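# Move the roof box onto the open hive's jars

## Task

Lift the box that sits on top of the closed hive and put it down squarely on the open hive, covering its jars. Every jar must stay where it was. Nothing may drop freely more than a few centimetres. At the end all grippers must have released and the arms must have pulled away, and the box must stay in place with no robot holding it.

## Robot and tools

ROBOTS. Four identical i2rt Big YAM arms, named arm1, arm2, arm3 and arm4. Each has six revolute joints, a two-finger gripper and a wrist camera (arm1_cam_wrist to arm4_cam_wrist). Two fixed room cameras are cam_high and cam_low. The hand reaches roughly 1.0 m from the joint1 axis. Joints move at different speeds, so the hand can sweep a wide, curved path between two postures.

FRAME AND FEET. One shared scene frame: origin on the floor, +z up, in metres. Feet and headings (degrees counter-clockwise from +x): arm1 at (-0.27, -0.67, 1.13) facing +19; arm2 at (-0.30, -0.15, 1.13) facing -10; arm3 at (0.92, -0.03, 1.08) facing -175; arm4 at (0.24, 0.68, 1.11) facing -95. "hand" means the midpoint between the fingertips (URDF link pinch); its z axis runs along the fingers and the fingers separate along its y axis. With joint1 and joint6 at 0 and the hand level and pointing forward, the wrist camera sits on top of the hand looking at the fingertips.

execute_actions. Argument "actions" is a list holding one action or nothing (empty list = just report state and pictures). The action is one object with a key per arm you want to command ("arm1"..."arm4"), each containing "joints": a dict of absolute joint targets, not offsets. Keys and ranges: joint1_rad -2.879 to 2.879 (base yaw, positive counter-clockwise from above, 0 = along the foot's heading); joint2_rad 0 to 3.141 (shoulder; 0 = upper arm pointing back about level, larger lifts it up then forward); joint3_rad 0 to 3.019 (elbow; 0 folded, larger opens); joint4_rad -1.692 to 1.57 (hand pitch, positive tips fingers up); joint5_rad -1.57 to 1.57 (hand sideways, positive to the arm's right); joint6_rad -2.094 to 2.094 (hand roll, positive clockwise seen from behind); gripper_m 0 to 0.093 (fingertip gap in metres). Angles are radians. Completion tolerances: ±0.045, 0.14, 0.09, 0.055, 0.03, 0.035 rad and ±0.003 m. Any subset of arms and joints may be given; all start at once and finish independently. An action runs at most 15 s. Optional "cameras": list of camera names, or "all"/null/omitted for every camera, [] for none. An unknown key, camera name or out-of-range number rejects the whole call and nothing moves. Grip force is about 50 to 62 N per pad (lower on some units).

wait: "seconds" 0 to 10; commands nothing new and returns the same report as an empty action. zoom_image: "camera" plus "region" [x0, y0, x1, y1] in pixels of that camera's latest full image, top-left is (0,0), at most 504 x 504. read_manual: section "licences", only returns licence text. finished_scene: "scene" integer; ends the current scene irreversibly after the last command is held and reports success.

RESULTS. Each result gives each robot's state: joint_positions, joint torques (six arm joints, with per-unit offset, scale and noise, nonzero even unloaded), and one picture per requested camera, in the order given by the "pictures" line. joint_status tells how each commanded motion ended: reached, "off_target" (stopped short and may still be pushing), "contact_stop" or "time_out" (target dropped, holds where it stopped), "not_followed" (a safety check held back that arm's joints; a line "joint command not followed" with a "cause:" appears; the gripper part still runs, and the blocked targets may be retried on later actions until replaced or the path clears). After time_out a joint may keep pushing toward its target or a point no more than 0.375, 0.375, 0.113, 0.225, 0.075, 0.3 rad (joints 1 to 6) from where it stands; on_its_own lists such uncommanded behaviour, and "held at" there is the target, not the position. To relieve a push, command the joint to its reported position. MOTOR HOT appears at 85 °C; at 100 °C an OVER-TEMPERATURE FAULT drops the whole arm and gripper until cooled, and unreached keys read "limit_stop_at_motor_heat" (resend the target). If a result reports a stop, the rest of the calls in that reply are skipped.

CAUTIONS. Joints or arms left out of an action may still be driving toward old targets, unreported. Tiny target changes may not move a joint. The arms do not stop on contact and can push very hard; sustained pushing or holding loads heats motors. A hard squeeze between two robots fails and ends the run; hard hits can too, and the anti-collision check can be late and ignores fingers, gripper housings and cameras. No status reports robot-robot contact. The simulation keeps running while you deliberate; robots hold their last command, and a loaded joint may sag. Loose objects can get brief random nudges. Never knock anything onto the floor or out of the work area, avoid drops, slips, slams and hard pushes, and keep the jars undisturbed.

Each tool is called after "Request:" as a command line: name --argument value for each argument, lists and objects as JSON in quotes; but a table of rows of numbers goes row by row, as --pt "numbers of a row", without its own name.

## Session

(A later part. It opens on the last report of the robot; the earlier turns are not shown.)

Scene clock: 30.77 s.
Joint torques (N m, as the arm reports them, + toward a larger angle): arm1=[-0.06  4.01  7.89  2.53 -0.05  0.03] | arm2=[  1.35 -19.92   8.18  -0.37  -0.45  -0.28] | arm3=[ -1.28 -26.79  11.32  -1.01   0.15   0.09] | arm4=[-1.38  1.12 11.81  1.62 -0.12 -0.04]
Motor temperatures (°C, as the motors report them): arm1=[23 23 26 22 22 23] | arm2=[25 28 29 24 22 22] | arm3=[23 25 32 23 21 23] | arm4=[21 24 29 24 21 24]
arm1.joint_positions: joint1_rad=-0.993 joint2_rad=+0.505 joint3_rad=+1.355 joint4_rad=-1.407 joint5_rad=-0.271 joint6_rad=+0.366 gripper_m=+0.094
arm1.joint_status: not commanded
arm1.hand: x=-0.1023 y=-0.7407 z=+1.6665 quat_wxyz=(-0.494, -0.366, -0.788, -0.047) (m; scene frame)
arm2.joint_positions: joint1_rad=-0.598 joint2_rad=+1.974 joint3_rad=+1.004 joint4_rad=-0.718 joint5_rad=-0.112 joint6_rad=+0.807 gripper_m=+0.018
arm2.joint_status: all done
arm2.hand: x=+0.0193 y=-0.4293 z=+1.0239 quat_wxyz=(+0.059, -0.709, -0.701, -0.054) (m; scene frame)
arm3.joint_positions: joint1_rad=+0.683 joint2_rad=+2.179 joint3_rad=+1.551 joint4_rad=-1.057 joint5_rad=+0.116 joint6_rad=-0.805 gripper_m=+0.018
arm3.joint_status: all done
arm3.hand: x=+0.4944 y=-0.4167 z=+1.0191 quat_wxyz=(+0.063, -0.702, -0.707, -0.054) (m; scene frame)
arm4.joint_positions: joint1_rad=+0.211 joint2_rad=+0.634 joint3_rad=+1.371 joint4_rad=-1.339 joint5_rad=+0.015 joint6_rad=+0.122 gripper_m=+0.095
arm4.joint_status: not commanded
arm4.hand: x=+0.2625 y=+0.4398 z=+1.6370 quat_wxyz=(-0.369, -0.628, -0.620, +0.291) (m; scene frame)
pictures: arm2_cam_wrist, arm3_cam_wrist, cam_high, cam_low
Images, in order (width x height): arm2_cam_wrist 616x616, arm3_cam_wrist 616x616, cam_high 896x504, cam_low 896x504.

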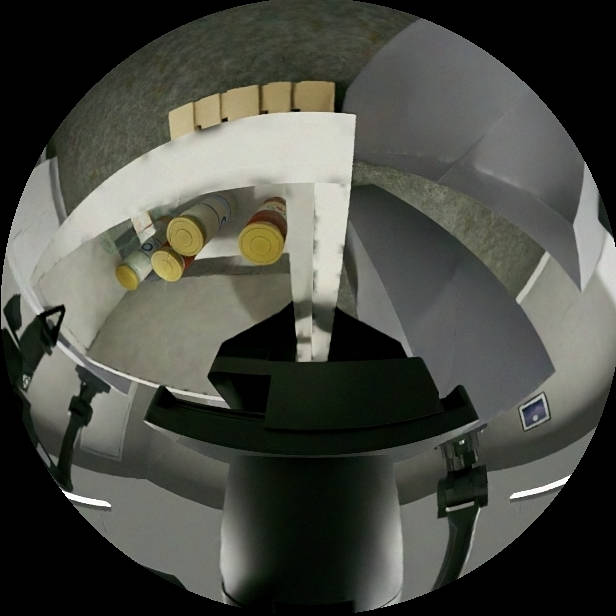

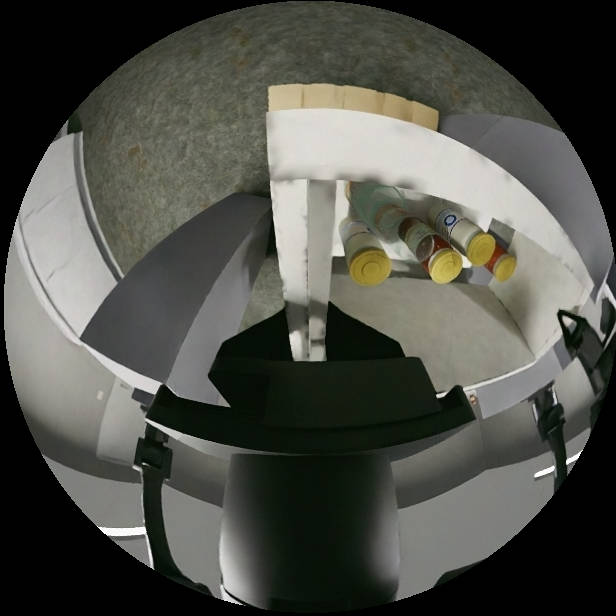

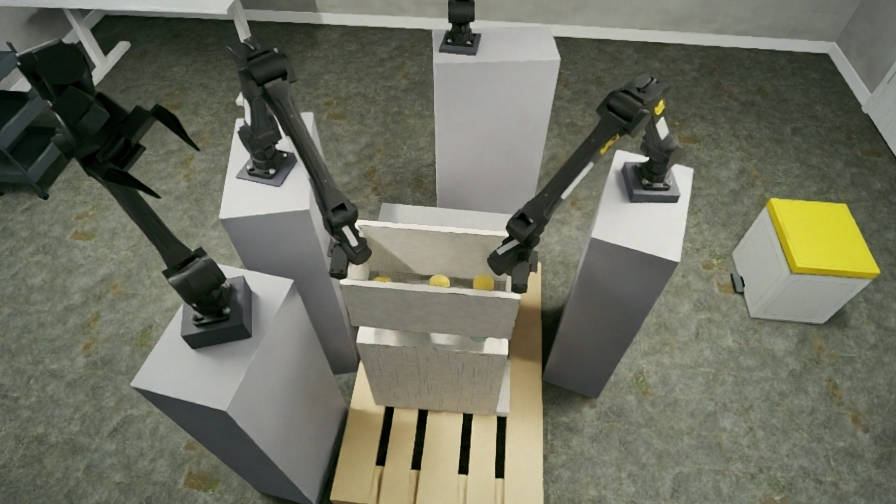

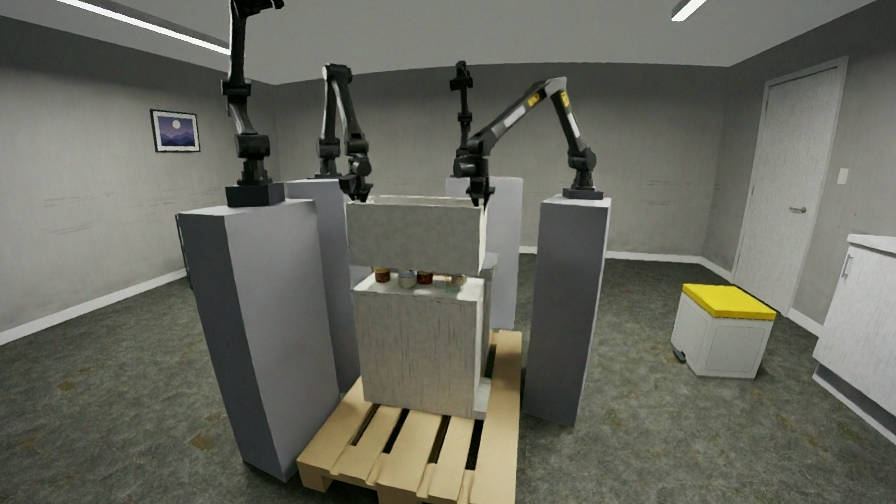

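Request:
execute_actions --actions '[{"arm2":{"joints":{"joint1_rad":-0.597,"joint2_rad":2.066,"joint3_rad":1.085,"joint4_rad":-0.55}},"arm3":{"joints":{"joint1_rad":0.685,"joint2_rad":2.182,"joint3_rad":1.605,"joint4_rad":-0.928}}}]' --cameras '["arm2_cam_wrist","arm3_cam_wrist","cam_low","cam_high"]'

Request:
zoom_image --camera "cam_high" --region '[310, 170, 560, 420]'

Request:
zoom_image --camera "cam_low" --region '[330, 170, 530, 350]'

Scene clock: 32.43 s.
Joint torques (N m, as the arm reports them, + toward a larger angle): arm1=[ 0.02  4.03  7.9   2.52 -0.04  0.04] | arm2=[  1.84 -20.53   8.53   0.3   -0.81  -0.27] | arm3=[ -1.59 -27.53  11.17  -0.5    0.33  -0.03] | arm4=[-2.12  1.18 11.73  1.83 -0.05 -0.03]
Motor temperatures (°C, as the motors report them): arm1=[23 23 26 22 22 23] | arm2=[25 28 29 24 22 22] | arm3=[23 25 32 23 22 23] | arm4=[21 24 29 24 21 24]
arm1.joint_positions: joint1_rad=-0.993 joint2_rad=+0.505 joint3_rad=+1.355 joint4_rad=-1.407 joint5_rad=-0.271 joint6_rad=+0.366 gripper_m=+0.094
arm1.joint_status: not commanded
arm1.hand: x=-0.1023 y=-0.7407 z=+1.6665 quat_wxyz=(-0.494, -0.366, -0.788, -0.047) (m; scene frame)
arm2.joint_positions: joint1_rad=-0.605 joint2_rad=+2.147 joint3_rad=+1.029 joint4_rad=-0.552 joint5_rad=-0.104 joint6_rad=+0.803 gripper_m=+0.018
arm2.joint_status: all done
arm2.hand: x=+0.0222 y=-0.4384 z=+0.9539 quat_wxyz=(+0.049, -0.710, -0.700, -0.051) (m; scene frame)
arm3.joint_positions: joint1_rad=+0.696 joint2_rad=+2.296 joint3_rad=+1.550 joint4_rad=-0.923 joint5_rad=+0.111 joint6_rad=-0.794 gripper_m=+0.018
arm3.joint_status: all done
arm3.hand: x=+0.4959 y=-0.4263 z=+0.9495 quat_wxyz=(+0.061, -0.702, -0.708, -0.046) (m; scene frame)
arm4.joint_positions: joint1_rad=+0.211 joint2_rad=+0.634 joint3_rad=+1.371 joint4_rad=-1.339 joint5_rad=+0.015 joint6_rad=+0.122 gripper_m=+0.095
arm4.joint_status: not commanded
arm4.hand: x=+0.2625 y=+0.4398 z=+1.6370 quat_wxyz=(-0.369, -0.628, -0.620, +0.291) (m; scene frame)
pictures: arm2_cam_wrist, arm3_cam_wrist, cam_high, cam_low
Images, in order (width x height): arm2_cam_wrist 616x616, arm3_cam_wrist 616x616, cam_high 896x504, cam_low 896x504.

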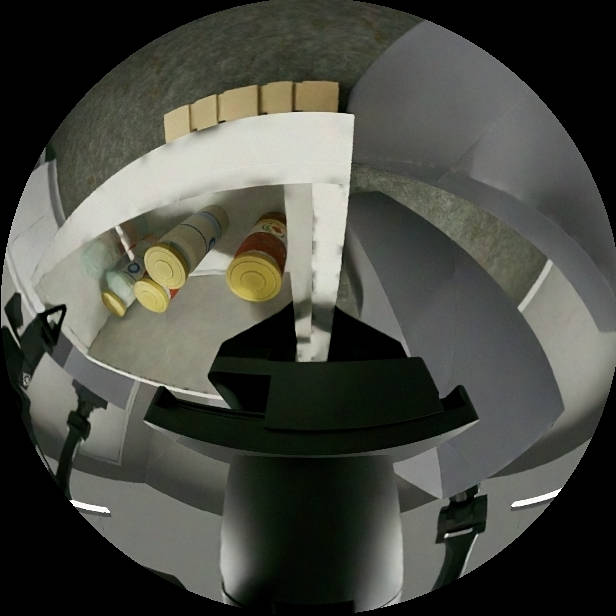

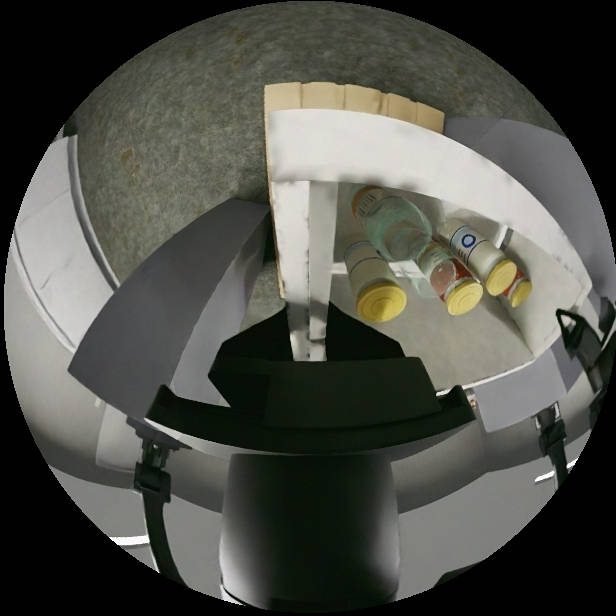

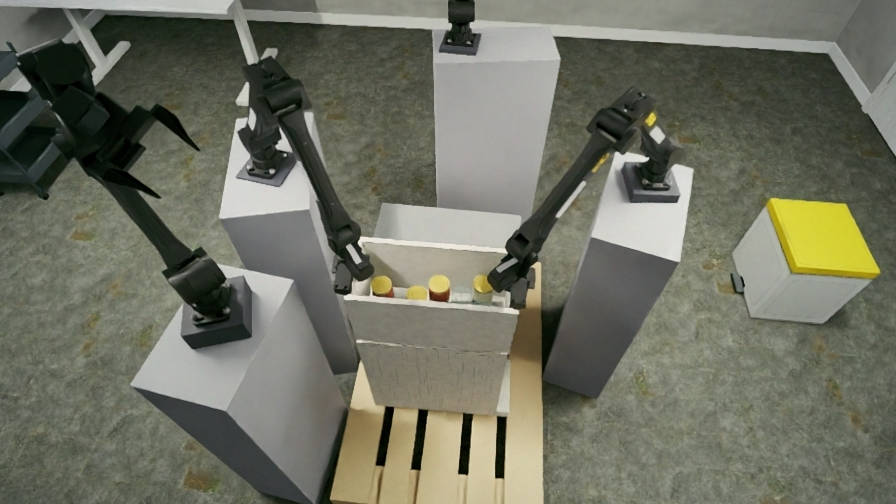

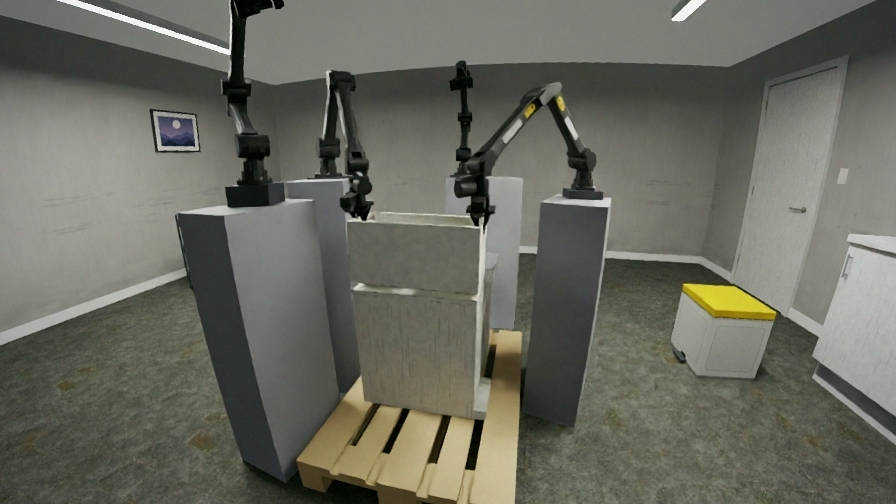

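Region (310, 170, 560, 420) of cam_high's 896x504 image, scaled by 2.016, with more detail than that image has.

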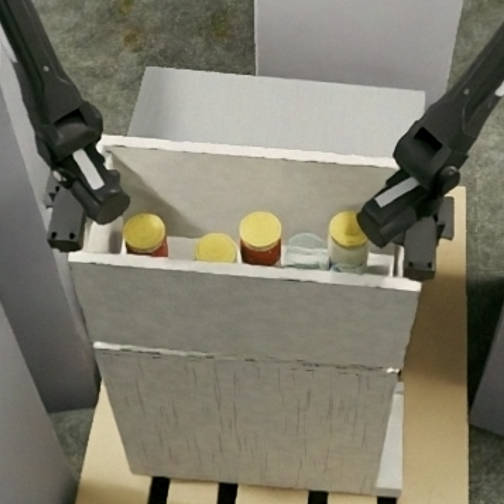

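Region (330, 170, 530, 350) of cam_low's 896x504 image, scaled by 2.520, with more detail than that image has; it fills the top 454 rows of this view, and the rest is white.

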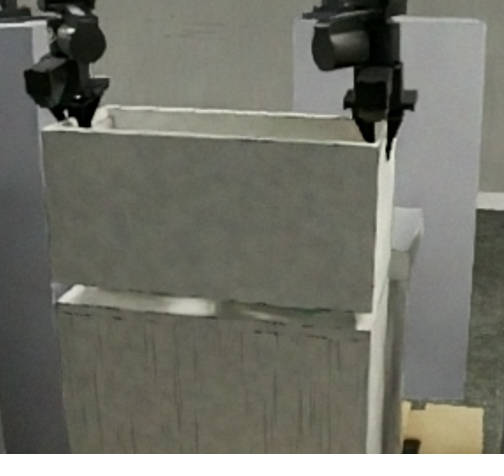

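Request:
execute_actions --actions '[{"arm2":{"joints":{"joint1_rad":-0.575,"joint2_rad":2.103,"joint3_rad":1.05,"joint4_rad":-0.515,"joint5_rad":-0.13}},"arm3":{"joints":{"joint1_rad":0.665,"joint2_rad":2.2,"joint3_rad":1.58,"joint4_rad":-0.90}}}]' --cameras '["cam_low","cam_high"]'

Request:
zoom_image --camera "cam_high" --region '[340, 230, 540, 400]'

Request:
zoom_image --camera "cam_low" --region '[330, 170, 530, 350]'

Scene clock: 33.67 s.
Joint torques (N m, as the arm reports them, + toward a larger angle): arm1=[ 0.    4.01  7.89  2.53 -0.04  0.04] | arm2=[  2.97 -18.82   6.1    0.63  -0.84  -0.28] | arm3=[ -2.77 -26.26  10.32  -0.05   0.43   0.03] | arm4=[-1.56  0.95 11.84  1.84 -0.08  0.01]
Motor temperatures (°C, as the motors report them): arm1=[23 23 26 22 22 23] | arm2=[25 28 29 24 22 22] | arm3=[23 26 32 23 22 23] | arm4=[21 24 29 24 21 24]
arm1.joint_positions: joint1_rad=-0.993 joint2_rad=+0.505 joint3_rad=+1.355 joint4_rad=-1.407 joint5_rad=-0.271 joint6_rad=+0.366 gripper_m=+0.094
arm1.joint_status: not commanded
arm1.hand: x=-0.1023 y=-0.7407 z=+1.6665 quat_wxyz=(-0.494, -0.366, -0.788, -0.047) (m; scene frame)
arm2.joint_positions: joint1_rad=-0.594 joint2_rad=+2.161 joint3_rad=+1.021 joint4_rad=-0.525 joint5_rad=-0.106 joint6_rad=+0.808 gripper_m=+0.018
arm2.joint_status: all done
arm2.hand: x=+0.0236 y=-0.4327 z=+0.9463 quat_wxyz=(+0.048, -0.708, -0.702, -0.052) (m; scene frame)
arm3.joint_positions: joint1_rad=+0.690 joint2_rad=+2.296 joint3_rad=+1.533 joint4_rad=-0.905 joint5_rad=+0.108 joint6_rad=-0.800 gripper_m=+0.018
arm3.joint_status: all done
arm3.hand: x=+0.4965 y=-0.4208 z=+0.9448 quat_wxyz=(+0.060, -0.702, -0.708, -0.046) (m; scene frame)
arm4.joint_positions: joint1_rad=+0.211 joint2_rad=+0.634 joint3_rad=+1.371 joint4_rad=-1.339 joint5_rad=+0.015 joint6_rad=+0.122 gripper_m=+0.095
arm4.joint_status: not commanded
arm4.hand: x=+0.2625 y=+0.4398 z=+1.6370 quat_wxyz=(-0.369, -0.628, -0.620, +0.291) (m; scene frame)
pictures: cam_high, cam_low
Images, in order (width x height): cam_high 896x504, cam_low 896x504.

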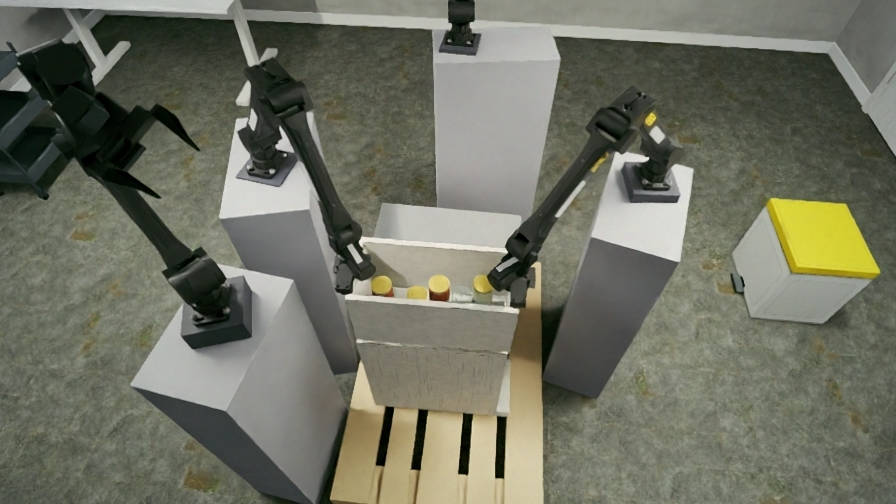

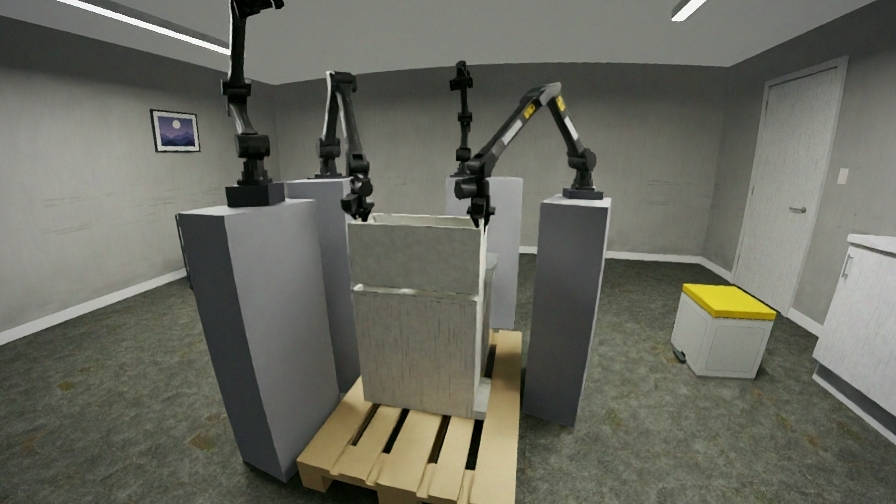

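Region (340, 230, 540, 400) of cam_high's 896x504 image, scaled by 2.520, with more detail than that image has; it fills the top 428 rows of this view, and the rest is white.

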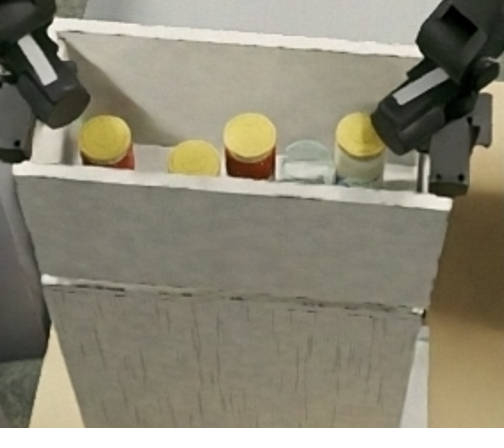

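Region (330, 170, 530, 350) of cam_low's 896x504 image, scaled by 2.520, with more detail than that image has; it fills the top 454 rows of this view, and the rest is white.

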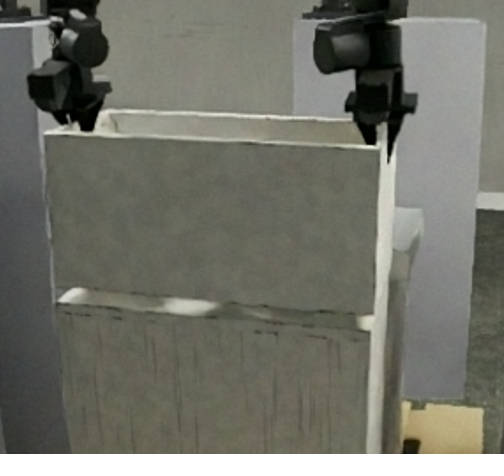

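Request:
execute_actions --actions '[{"arm2":{"joints":{"joint2_rad":2.15,"joint4_rad":-0.472}},"arm3":{"joints":{"joint1_rad":0.652,"joint2_rad":2.238,"joint3_rad":1.605,"joint4_rad":-0.865}}}]' --cameras '["cam_low","cam_high"]'

Request:
zoom_image --camera "cam_high" --region '[340, 230, 540, 400]'

Request:
zoom_image --camera "cam_low" --region '[330, 170, 530, 350]'

Scene clock: 35.07 s.
Joint torques (N m, as the arm reports them, + toward a larger angle): arm1=[ 0.01  3.95  7.87  2.5  -0.05  0.03] | arm2=[  2.76 -18.5    5.79   0.28  -0.76  -0.34] | arm3=[ -2.79 -26.07  12.13  -0.09   0.48   0.16] | arm4=[-1.86  0.57 11.74  1.68 -0.09  0.01]
Motor temperatures (°C, as the motors report them): arm1=[23 23 26 22 22 23] | arm2=[25 28 29 24 22 22] | arm3=[23 26 32 23 22 23] | arm4=[21 24 29 24 21 24]
arm1.joint_positions: joint1_rad=-0.993 joint2_rad=+0.505 joint3_rad=+1.355 joint4_rad=-1.407 joint5_rad=-0.271 joint6_rad=+0.366 gripper_m=+0.094
arm1.joint_status: not commanded
arm1.hand: x=-0.1023 y=-0.7407 z=+1.6665 quat_wxyz=(-0.494, -0.366, -0.788, -0.047) (m; scene frame)
arm2.joint_positions: joint1_rad=-0.592 joint2_rad=+2.211 joint3_rad=+1.018 joint4_rad=-0.476 joint5_rad=-0.107 joint6_rad=+0.810 gripper_m=+0.018
arm2.joint_status: all done
arm2.hand: x=+0.0199 y=-0.4281 z=+0.9250 quat_wxyz=(+0.050, -0.708, -0.702, -0.052) (m; scene frame)
arm3.joint_positions: joint1_rad=+0.677 joint2_rad=+2.331 joint3_rad=+1.533 joint4_rad=-0.868 joint5_rad=+0.107 joint6_rad=-0.812 gripper_m=+0.018
arm3.joint_status: all done
arm3.hand: x=+0.4921 y=-0.4149 z=+0.9245 quat_wxyz=(+0.058, -0.703, -0.708, -0.046) (m; scene frame)
arm4.joint_positions: joint1_rad=+0.211 joint2_rad=+0.634 joint3_rad=+1.371 joint4_rad=-1.339 joint5_rad=+0.015 joint6_rad=+0.122 gripper_m=+0.095
arm4.joint_status: not commanded
arm4.hand: x=+0.2625 y=+0.4398 z=+1.6370 quat_wxyz=(-0.369, -0.628, -0.620, +0.291) (m; scene frame)
pictures: cam_high, cam_low
Images, in order (width x height): cam_high 896x504, cam_low 896x504.

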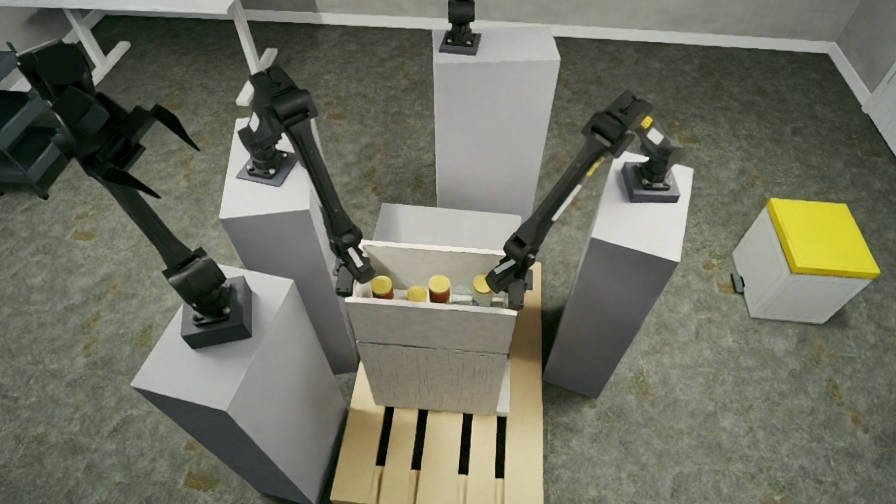

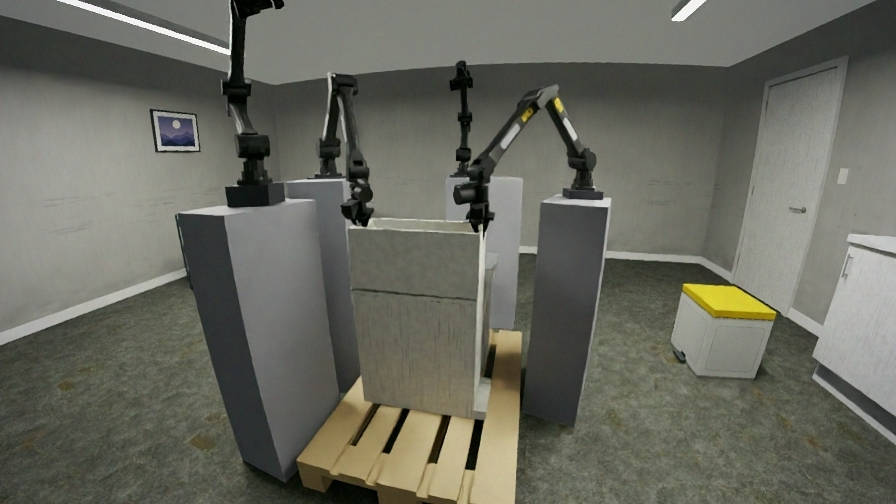

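Region (340, 230, 540, 400) of cam_high's 896x504 image, scaled by 2.520, with more detail than that image has; it fills the top 428 rows of this view, and the rest is white.

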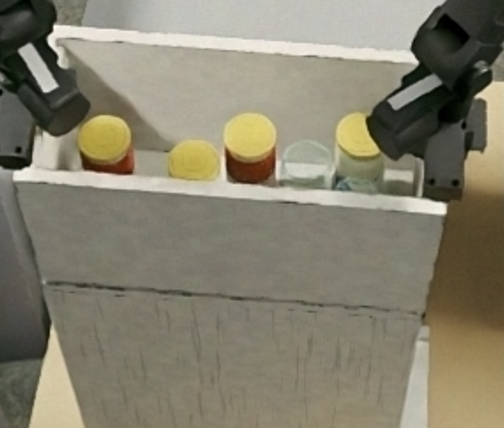

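Region (330, 170, 530, 350) of cam_low's 896x504 image, scaled by 2.520, with more detail than that image has; it fills the top 454 rows of this view, and the rest is white.

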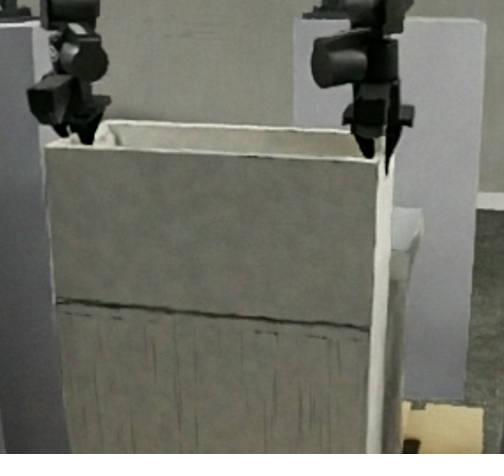

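Request:
execute_actions --actions '[{"arm2":{"joints":{"joint2_rad":2.20,"joint4_rad":-0.462}},"arm3":{"joints":{"joint2_rad":2.285,"joint3_rad":1.585,"joint4_rad":-0.857}}}]' --cameras '["cam_low"]'

Request:
zoom_image --camera "cam_low" --region '[330, 170, 530, 350]'

Scene clock: 35.90 s.
Joint torques (N m, as the arm reports them, + toward a larger angle): arm1=[ 0.13  4.03  7.9   2.51 -0.05  0.03] | arm2=[  2.44 -16.77   5.72   0.12  -0.58  -0.33] | arm3=[ -2.68 -23.6   10.45  -0.15   0.42   0.17] | arm4=[-2.04  1.3  11.69  1.72 -0.1   0.03]
Motor temperatures (°C, as the motors report them): arm1=[23 23 26 22 22 23] | arm2=[25 28 28 24 22 22] | arm3=[23 26 32 23 22 23] | arm4=[21 24 29 24 21 24]
arm1.joint_positions: joint1_rad=-0.993 joint2_rad=+0.505 joint3_rad=+1.355 joint4_rad=-1.407 joint5_rad=-0.271 joint6_rad=+0.366 gripper_m=+0.094
arm1.joint_status: not commanded
arm1.hand: x=-0.1023 y=-0.7407 z=+1.6665 quat_wxyz=(-0.494, -0.366, -0.788, -0.047) (m; scene frame)
arm2.joint_positions: joint1_rad=-0.592 joint2_rad=+2.231 joint3_rad=+1.018 joint4_rad=-0.462 joint5_rad=-0.113 joint6_rad=+0.810 gripper_m=+0.018
arm2.joint_status: all done
arm2.hand: x=+0.0181 y=-0.4247 z=+0.9166 quat_wxyz=(+0.053, -0.708, -0.702, -0.055) (m; scene frame)
arm3.joint_positions: joint1_rad=+0.676 joint2_rad=+2.341 joint3_rad=+1.533 joint4_rad=-0.859 joint5_rad=+0.108 joint6_rad=-0.812 gripper_m=+0.018
arm3.joint_status: all done
arm3.hand: x=+0.4921 y=-0.4140 z=+0.9191 quat_wxyz=(+0.059, -0.703, -0.707, -0.046) (m; scene frame)
arm4.joint_positions: joint1_rad=+0.211 joint2_rad=+0.634 joint3_rad=+1.371 joint4_rad=-1.339 joint5_rad=+0.015 joint6_rad=+0.122 gripper_m=+0.095
arm4.joint_status: not commanded
arm4.hand: x=+0.2625 y=+0.4398 z=+1.6370 quat_wxyz=(-0.369, -0.628, -0.620, +0.291) (m; scene frame)
pictures: cam_low
Images, in order (width x height): cam_low 896x504.

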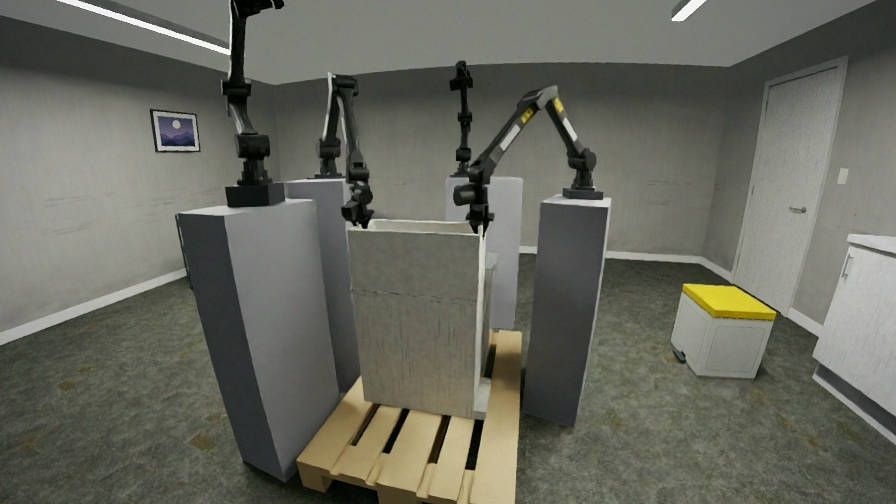

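Region (330, 170, 530, 350) of cam_low's 896x504 image, scaled by 2.520, with more detail than that image has; it fills the top 454 rows of this view, and the rest is white.

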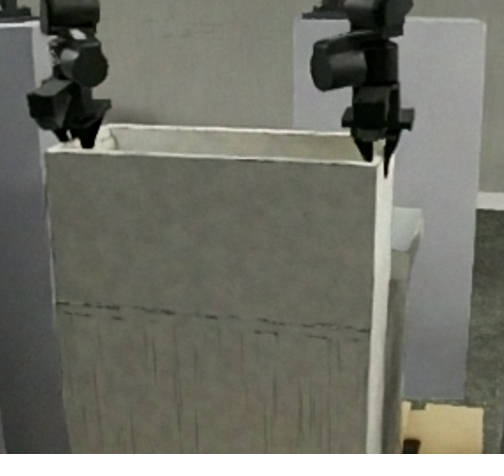

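Request:
execute_actions --actions '[{"arm2":{"joints":{"joint1_rad":-0.59,"joint2_rad":2.22,"joint3_rad":1.025,"joint5_rad":-0.113,"joint6_rad":0.81,"gripper_m":0.075}},"arm3":{"joints":{"joint1_rad":0.675,"joint2_rad":2.32,"joint3_rad":1.55,"joint5_rad":0.108,"joint6_rad":-0.812,"gripper_m":0.075}}}]' --cameras '["arm2_cam_wrist","arm3_cam_wrist"]'

Scene clock: 36.87 s.
Joint torques (N m, as the arm reports them, + toward a larger angle): arm1=[ 0.09  4.01  7.88  2.5  -0.05  0.03] | arm2=[  1.27 -14.03   3.76   0.16  -0.03  -0.16] | arm3=[ -0.75 -20.44   7.75  -0.12   0.07   0.04] | arm4=[-1.56  1.4  11.68  1.87 -0.08 -0.03]
Motor temperatures (°C, as the motors report them): arm1=[23 23 26 22 22 23] | arm2=[25 28 28 24 22 22] | arm3=[23 26 32 23 22 23] | arm4=[21 24 29 24 21 24]
arm1.joint_positions: joint1_rad=-0.993 joint2_rad=+0.505 joint3_rad=+1.355 joint4_rad=-1.407 joint5_rad=-0.271 joint6_rad=+0.366 gripper_m=+0.094
arm1.joint_status: not commanded
arm1.hand: x=-0.1023 y=-0.7407 z=+1.6665 quat_wxyz=(-0.494, -0.366, -0.788, -0.047) (m; scene frame)
arm2.joint_positions: joint1_rad=-0.592 joint2_rad=+2.219 joint3_rad=+1.018 joint4_rad=-0.462 joint5_rad=-0.111 joint6_rad=+0.812 gripper_m=+0.075
arm2.joint_status: all done
arm2.hand: x=+0.0208 y=-0.4277 z=+0.9213 quat_wxyz=(+0.047, -0.709, -0.702, -0.054) (m; scene frame)
arm3.joint_positions: joint1_rad=+0.676 joint2_rad=+2.329 joint3_rad=+1.533 joint4_rad=-0.859 joint5_rad=+0.106 joint6_rad=-0.813 gripper_m=+0.075
arm3.joint_status: all done
arm3.hand: x=+0.4899 y=-0.4166 z=+0.9256 quat_wxyz=(+0.058, -0.703, -0.708, -0.040) (m; scene frame)
arm4.joint_positions: joint1_rad=+0.211 joint2_rad=+0.634 joint3_rad=+1.371 joint4_rad=-1.339 joint5_rad=+0.015 joint6_rad=+0.122 gripper_m=+0.095
arm4.joint_status: not commanded
arm4.hand: x=+0.2625 y=+0.4398 z=+1.6370 quat_wxyz=(-0.369, -0.628, -0.620, +0.291) (m; scene frame)
pictures: arm2_cam_wrist, arm3_cam_wrist
Images, in order (width x height): arm2_cam_wrist 616x616, arm3_cam_wrist 616x616.

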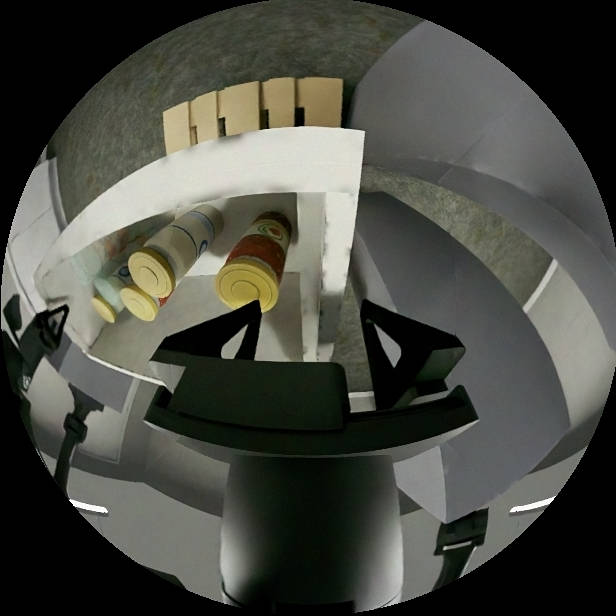

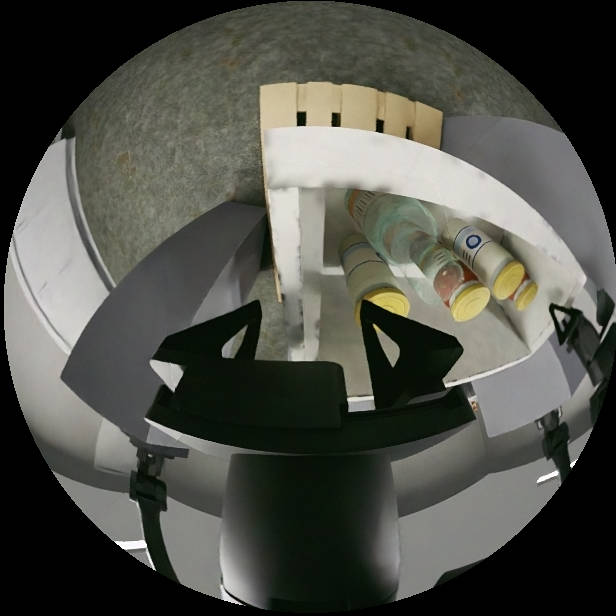

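Raise vertically, then retreat.

Request:
execute_actions --actions '[{"arm2":{"joints":{"joint2_rad":1.95,"joint3_rad":0.99,"joint4_rad":-0.725}},"arm3":{"joints":{"joint2_rad":2.14,"joint3_rad":1.55,"joint4_rad":-1.075}}}]' --cameras '[]'

Request:
execute_actions --actions '[{"arm2":{"joints":{"joint1_rad":0,"joint2_rad":1.1,"joint3_rad":0.8,"joint4_rad":-1.0,"joint5_rad":0}},"arm3":{"joints":{"joint1_rad":0,"joint2_rad":1.2,"joint3_rad":1.0,"joint4_rad":-1.1,"joint5_rad":0}}}]' --cameras '["cam_low","cam_high"]'

Request:
zoom_image --camera "cam_high" --region '[330, 200, 550, 420]'

Request:
zoom_image --camera "cam_low" --region '[330, 170, 530, 350]'

Scene clock: 38.40 s.
Joint torques (N m, as the arm reports them, + toward a larger angle): arm1=[ 0.03  4.04  7.89  2.52 -0.05  0.04] | arm2=[  1.06 -12.43   5.94  -0.36  -0.03  -0.16] | arm3=[ -0.71 -17.98   9.02  -0.64   0.07   0.04] | arm4=[-1.91  1.15 11.67  1.78 -0.05  0.02]
Motor temperatures (°C, as the motors report them): arm1=[23 23 26 22 22 23] | arm2=[25 28 28 24 22 22] | arm3=[23 26 31 23 22 23] | arm4=[21 24 29 24 21 24]
arm1.joint_positions: joint1_rad=-0.993 joint2_rad=+0.505 joint3_rad=+1.355 joint4_rad=-1.407 joint5_rad=-0.271 joint6_rad=+0.366 gripper_m=+0.094
arm1.joint_status: not commanded
arm1.hand: x=-0.1023 y=-0.7407 z=+1.6665 quat_wxyz=(-0.494, -0.366, -0.788, -0.047) (m; scene frame)
arm2.joint_positions: joint1_rad=-0.592 joint2_rad=+1.932 joint3_rad=+0.984 joint4_rad=-0.715 joint5_rad=-0.111 joint6_rad=+0.812 gripper_m=+0.075
arm2.joint_status: all done
arm2.hand: x=+0.0204 y=-0.4271 z=+1.0368 quat_wxyz=(+0.047, -0.709, -0.702, -0.054) (m; scene frame)
arm3.joint_positions: joint1_rad=+0.676 joint2_rad=+2.127 joint3_rad=+1.533 joint4_rad=-1.066 joint5_rad=+0.106 joint6_rad=-0.813 gripper_m=+0.075
arm3.joint_status: all done
arm3.hand: x=+0.4943 y=-0.4144 z=+1.0423 quat_wxyz=(+0.058, -0.703, -0.708, -0.043) (m; scene frame)
arm4.joint_positions: joint1_rad=+0.211 joint2_rad=+0.634 joint3_rad=+1.371 joint4_rad=-1.339 joint5_rad=+0.015 joint6_rad=+0.122 gripper_m=+0.095
arm4.joint_status: not commanded
arm4.hand: x=+0.2625 y=+0.4398 z=+1.6370 quat_wxyz=(-0.369, -0.628, -0.620, +0.291) (m; scene frame)
pictures: none
No camera images: the call's "cameras" was empty. Leave "cameras" out to get every camera's image.

Scene clock: 40.03 s.
Joint torques (N m, as the arm reports them, + toward a larger angle): arm1=[ 0.03  3.92  7.89  2.53 -0.05  0.03] | arm2=[ 0.99 -4.94 10.47  0.5   0.2  -0.18] | arm3=[-0.15 -7.07  9.95  0.28 -0.14  0.06] | arm4=[-1.29  0.99 11.7   1.59 -0.05  0.  ]
Motor temperatures (°C, as the motors report them): arm1=[23 23 26 22 22 23] | arm2=[25 28 28 24 22 22] | arm3=[23 26 31 23 22 23] | arm4=[21 24 29 24 21 24]
arm1.joint_positions: joint1_rad=-0.993 joint2_rad=+0.505 joint3_rad=+1.355 joint4_rad=-1.407 joint5_rad=-0.271 joint6_rad=+0.366 gripper_m=+0.094
arm1.joint_status: not commanded
arm1.hand: x=-0.1023 y=-0.7407 z=+1.6665 quat_wxyz=(-0.494, -0.366, -0.788, -0.047) (m; scene frame)
arm2.joint_positions: joint1_rad=-0.001 joint2_rad=+1.093 joint3_rad=+0.794 joint4_rad=-0.990 joint5_rad=-0.002 joint6_rad=+0.812 gripper_m=+0.075
arm2.joint_status: all done
arm2.hand: x=+0.0410 y=-0.2091 z=+1.2792 quat_wxyz=(-0.133, -0.468, -0.872, -0.045) (m; scene frame)
arm3.joint_positions: joint1_rad=-0.002 joint2_rad=+1.189 joint3_rad=+0.998 joint4_rad=-1.093 joint5_rad=+0.003 joint6_rad=-0.813 gripper_m=+0.075
arm3.joint_status: all done
arm3.hand: x=+0.5391 y=-0.0644 z=+1.2834 quat_wxyz=(+0.057, -0.891, -0.428, +0.138) (m; scene frame)
arm4.joint_positions: joint1_rad=+0.211 joint2_rad=+0.634 joint3_rad=+1.371 joint4_rad=-1.339 joint5_rad=+0.015 joint6_rad=+0.122 gripper_m=+0.095
arm4.joint_status: not commanded
arm4.hand: x=+0.2625 y=+0.4398 z=+1.6370 quat_wxyz=(-0.369, -0.628, -0.620, +0.291) (m; scene frame)
pictures: cam_high, cam_low
Images, in order (width x height): cam_high 896x504, cam_low 896x504.

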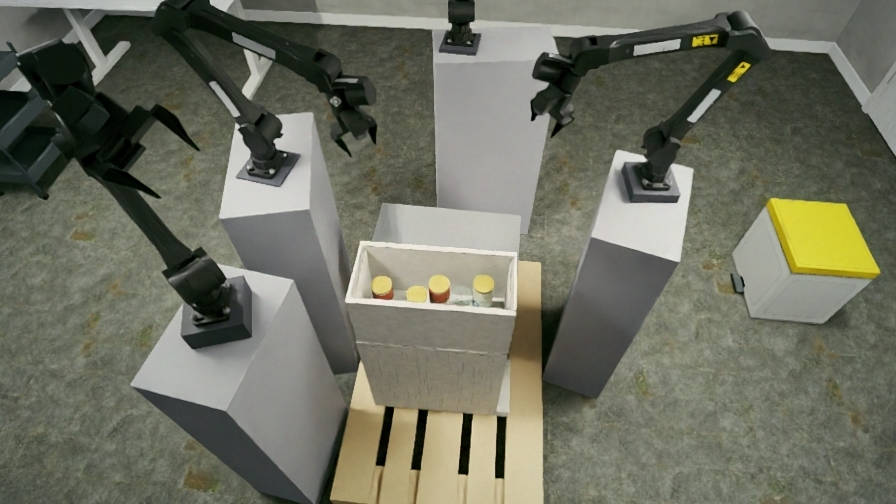

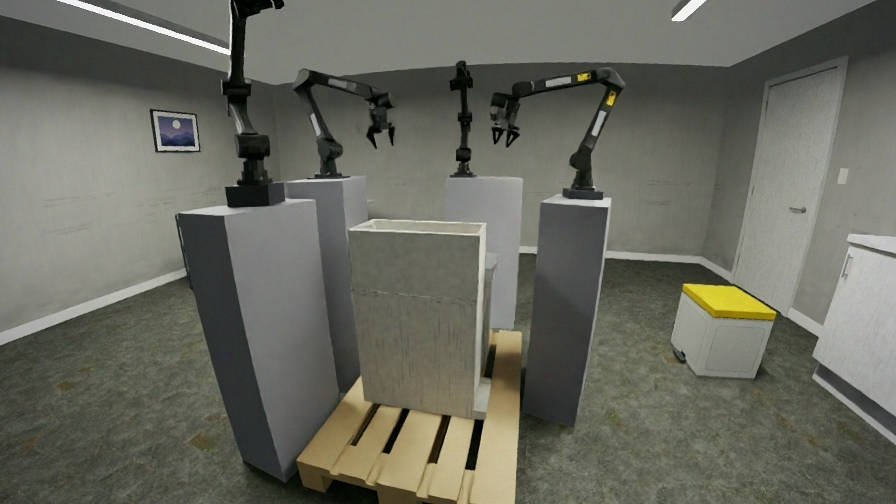

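Region (330, 200, 550, 420) of cam_high's 896x504 image, scaled by 2.291, with more detail than that image has.

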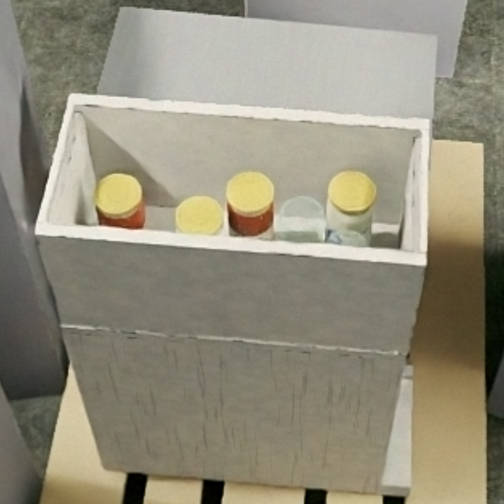

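Region (330, 170, 530, 350) of cam_low's 896x504 image, scaled by 2.520, with more detail than that image has; it fills the top 454 rows of this view, and the rest is white.

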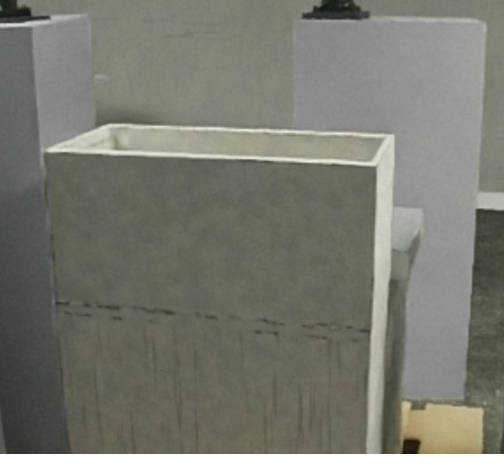

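A few mm inset at most; good.

Request:
finished_scene --scene 1

The scene is finished: the task was done.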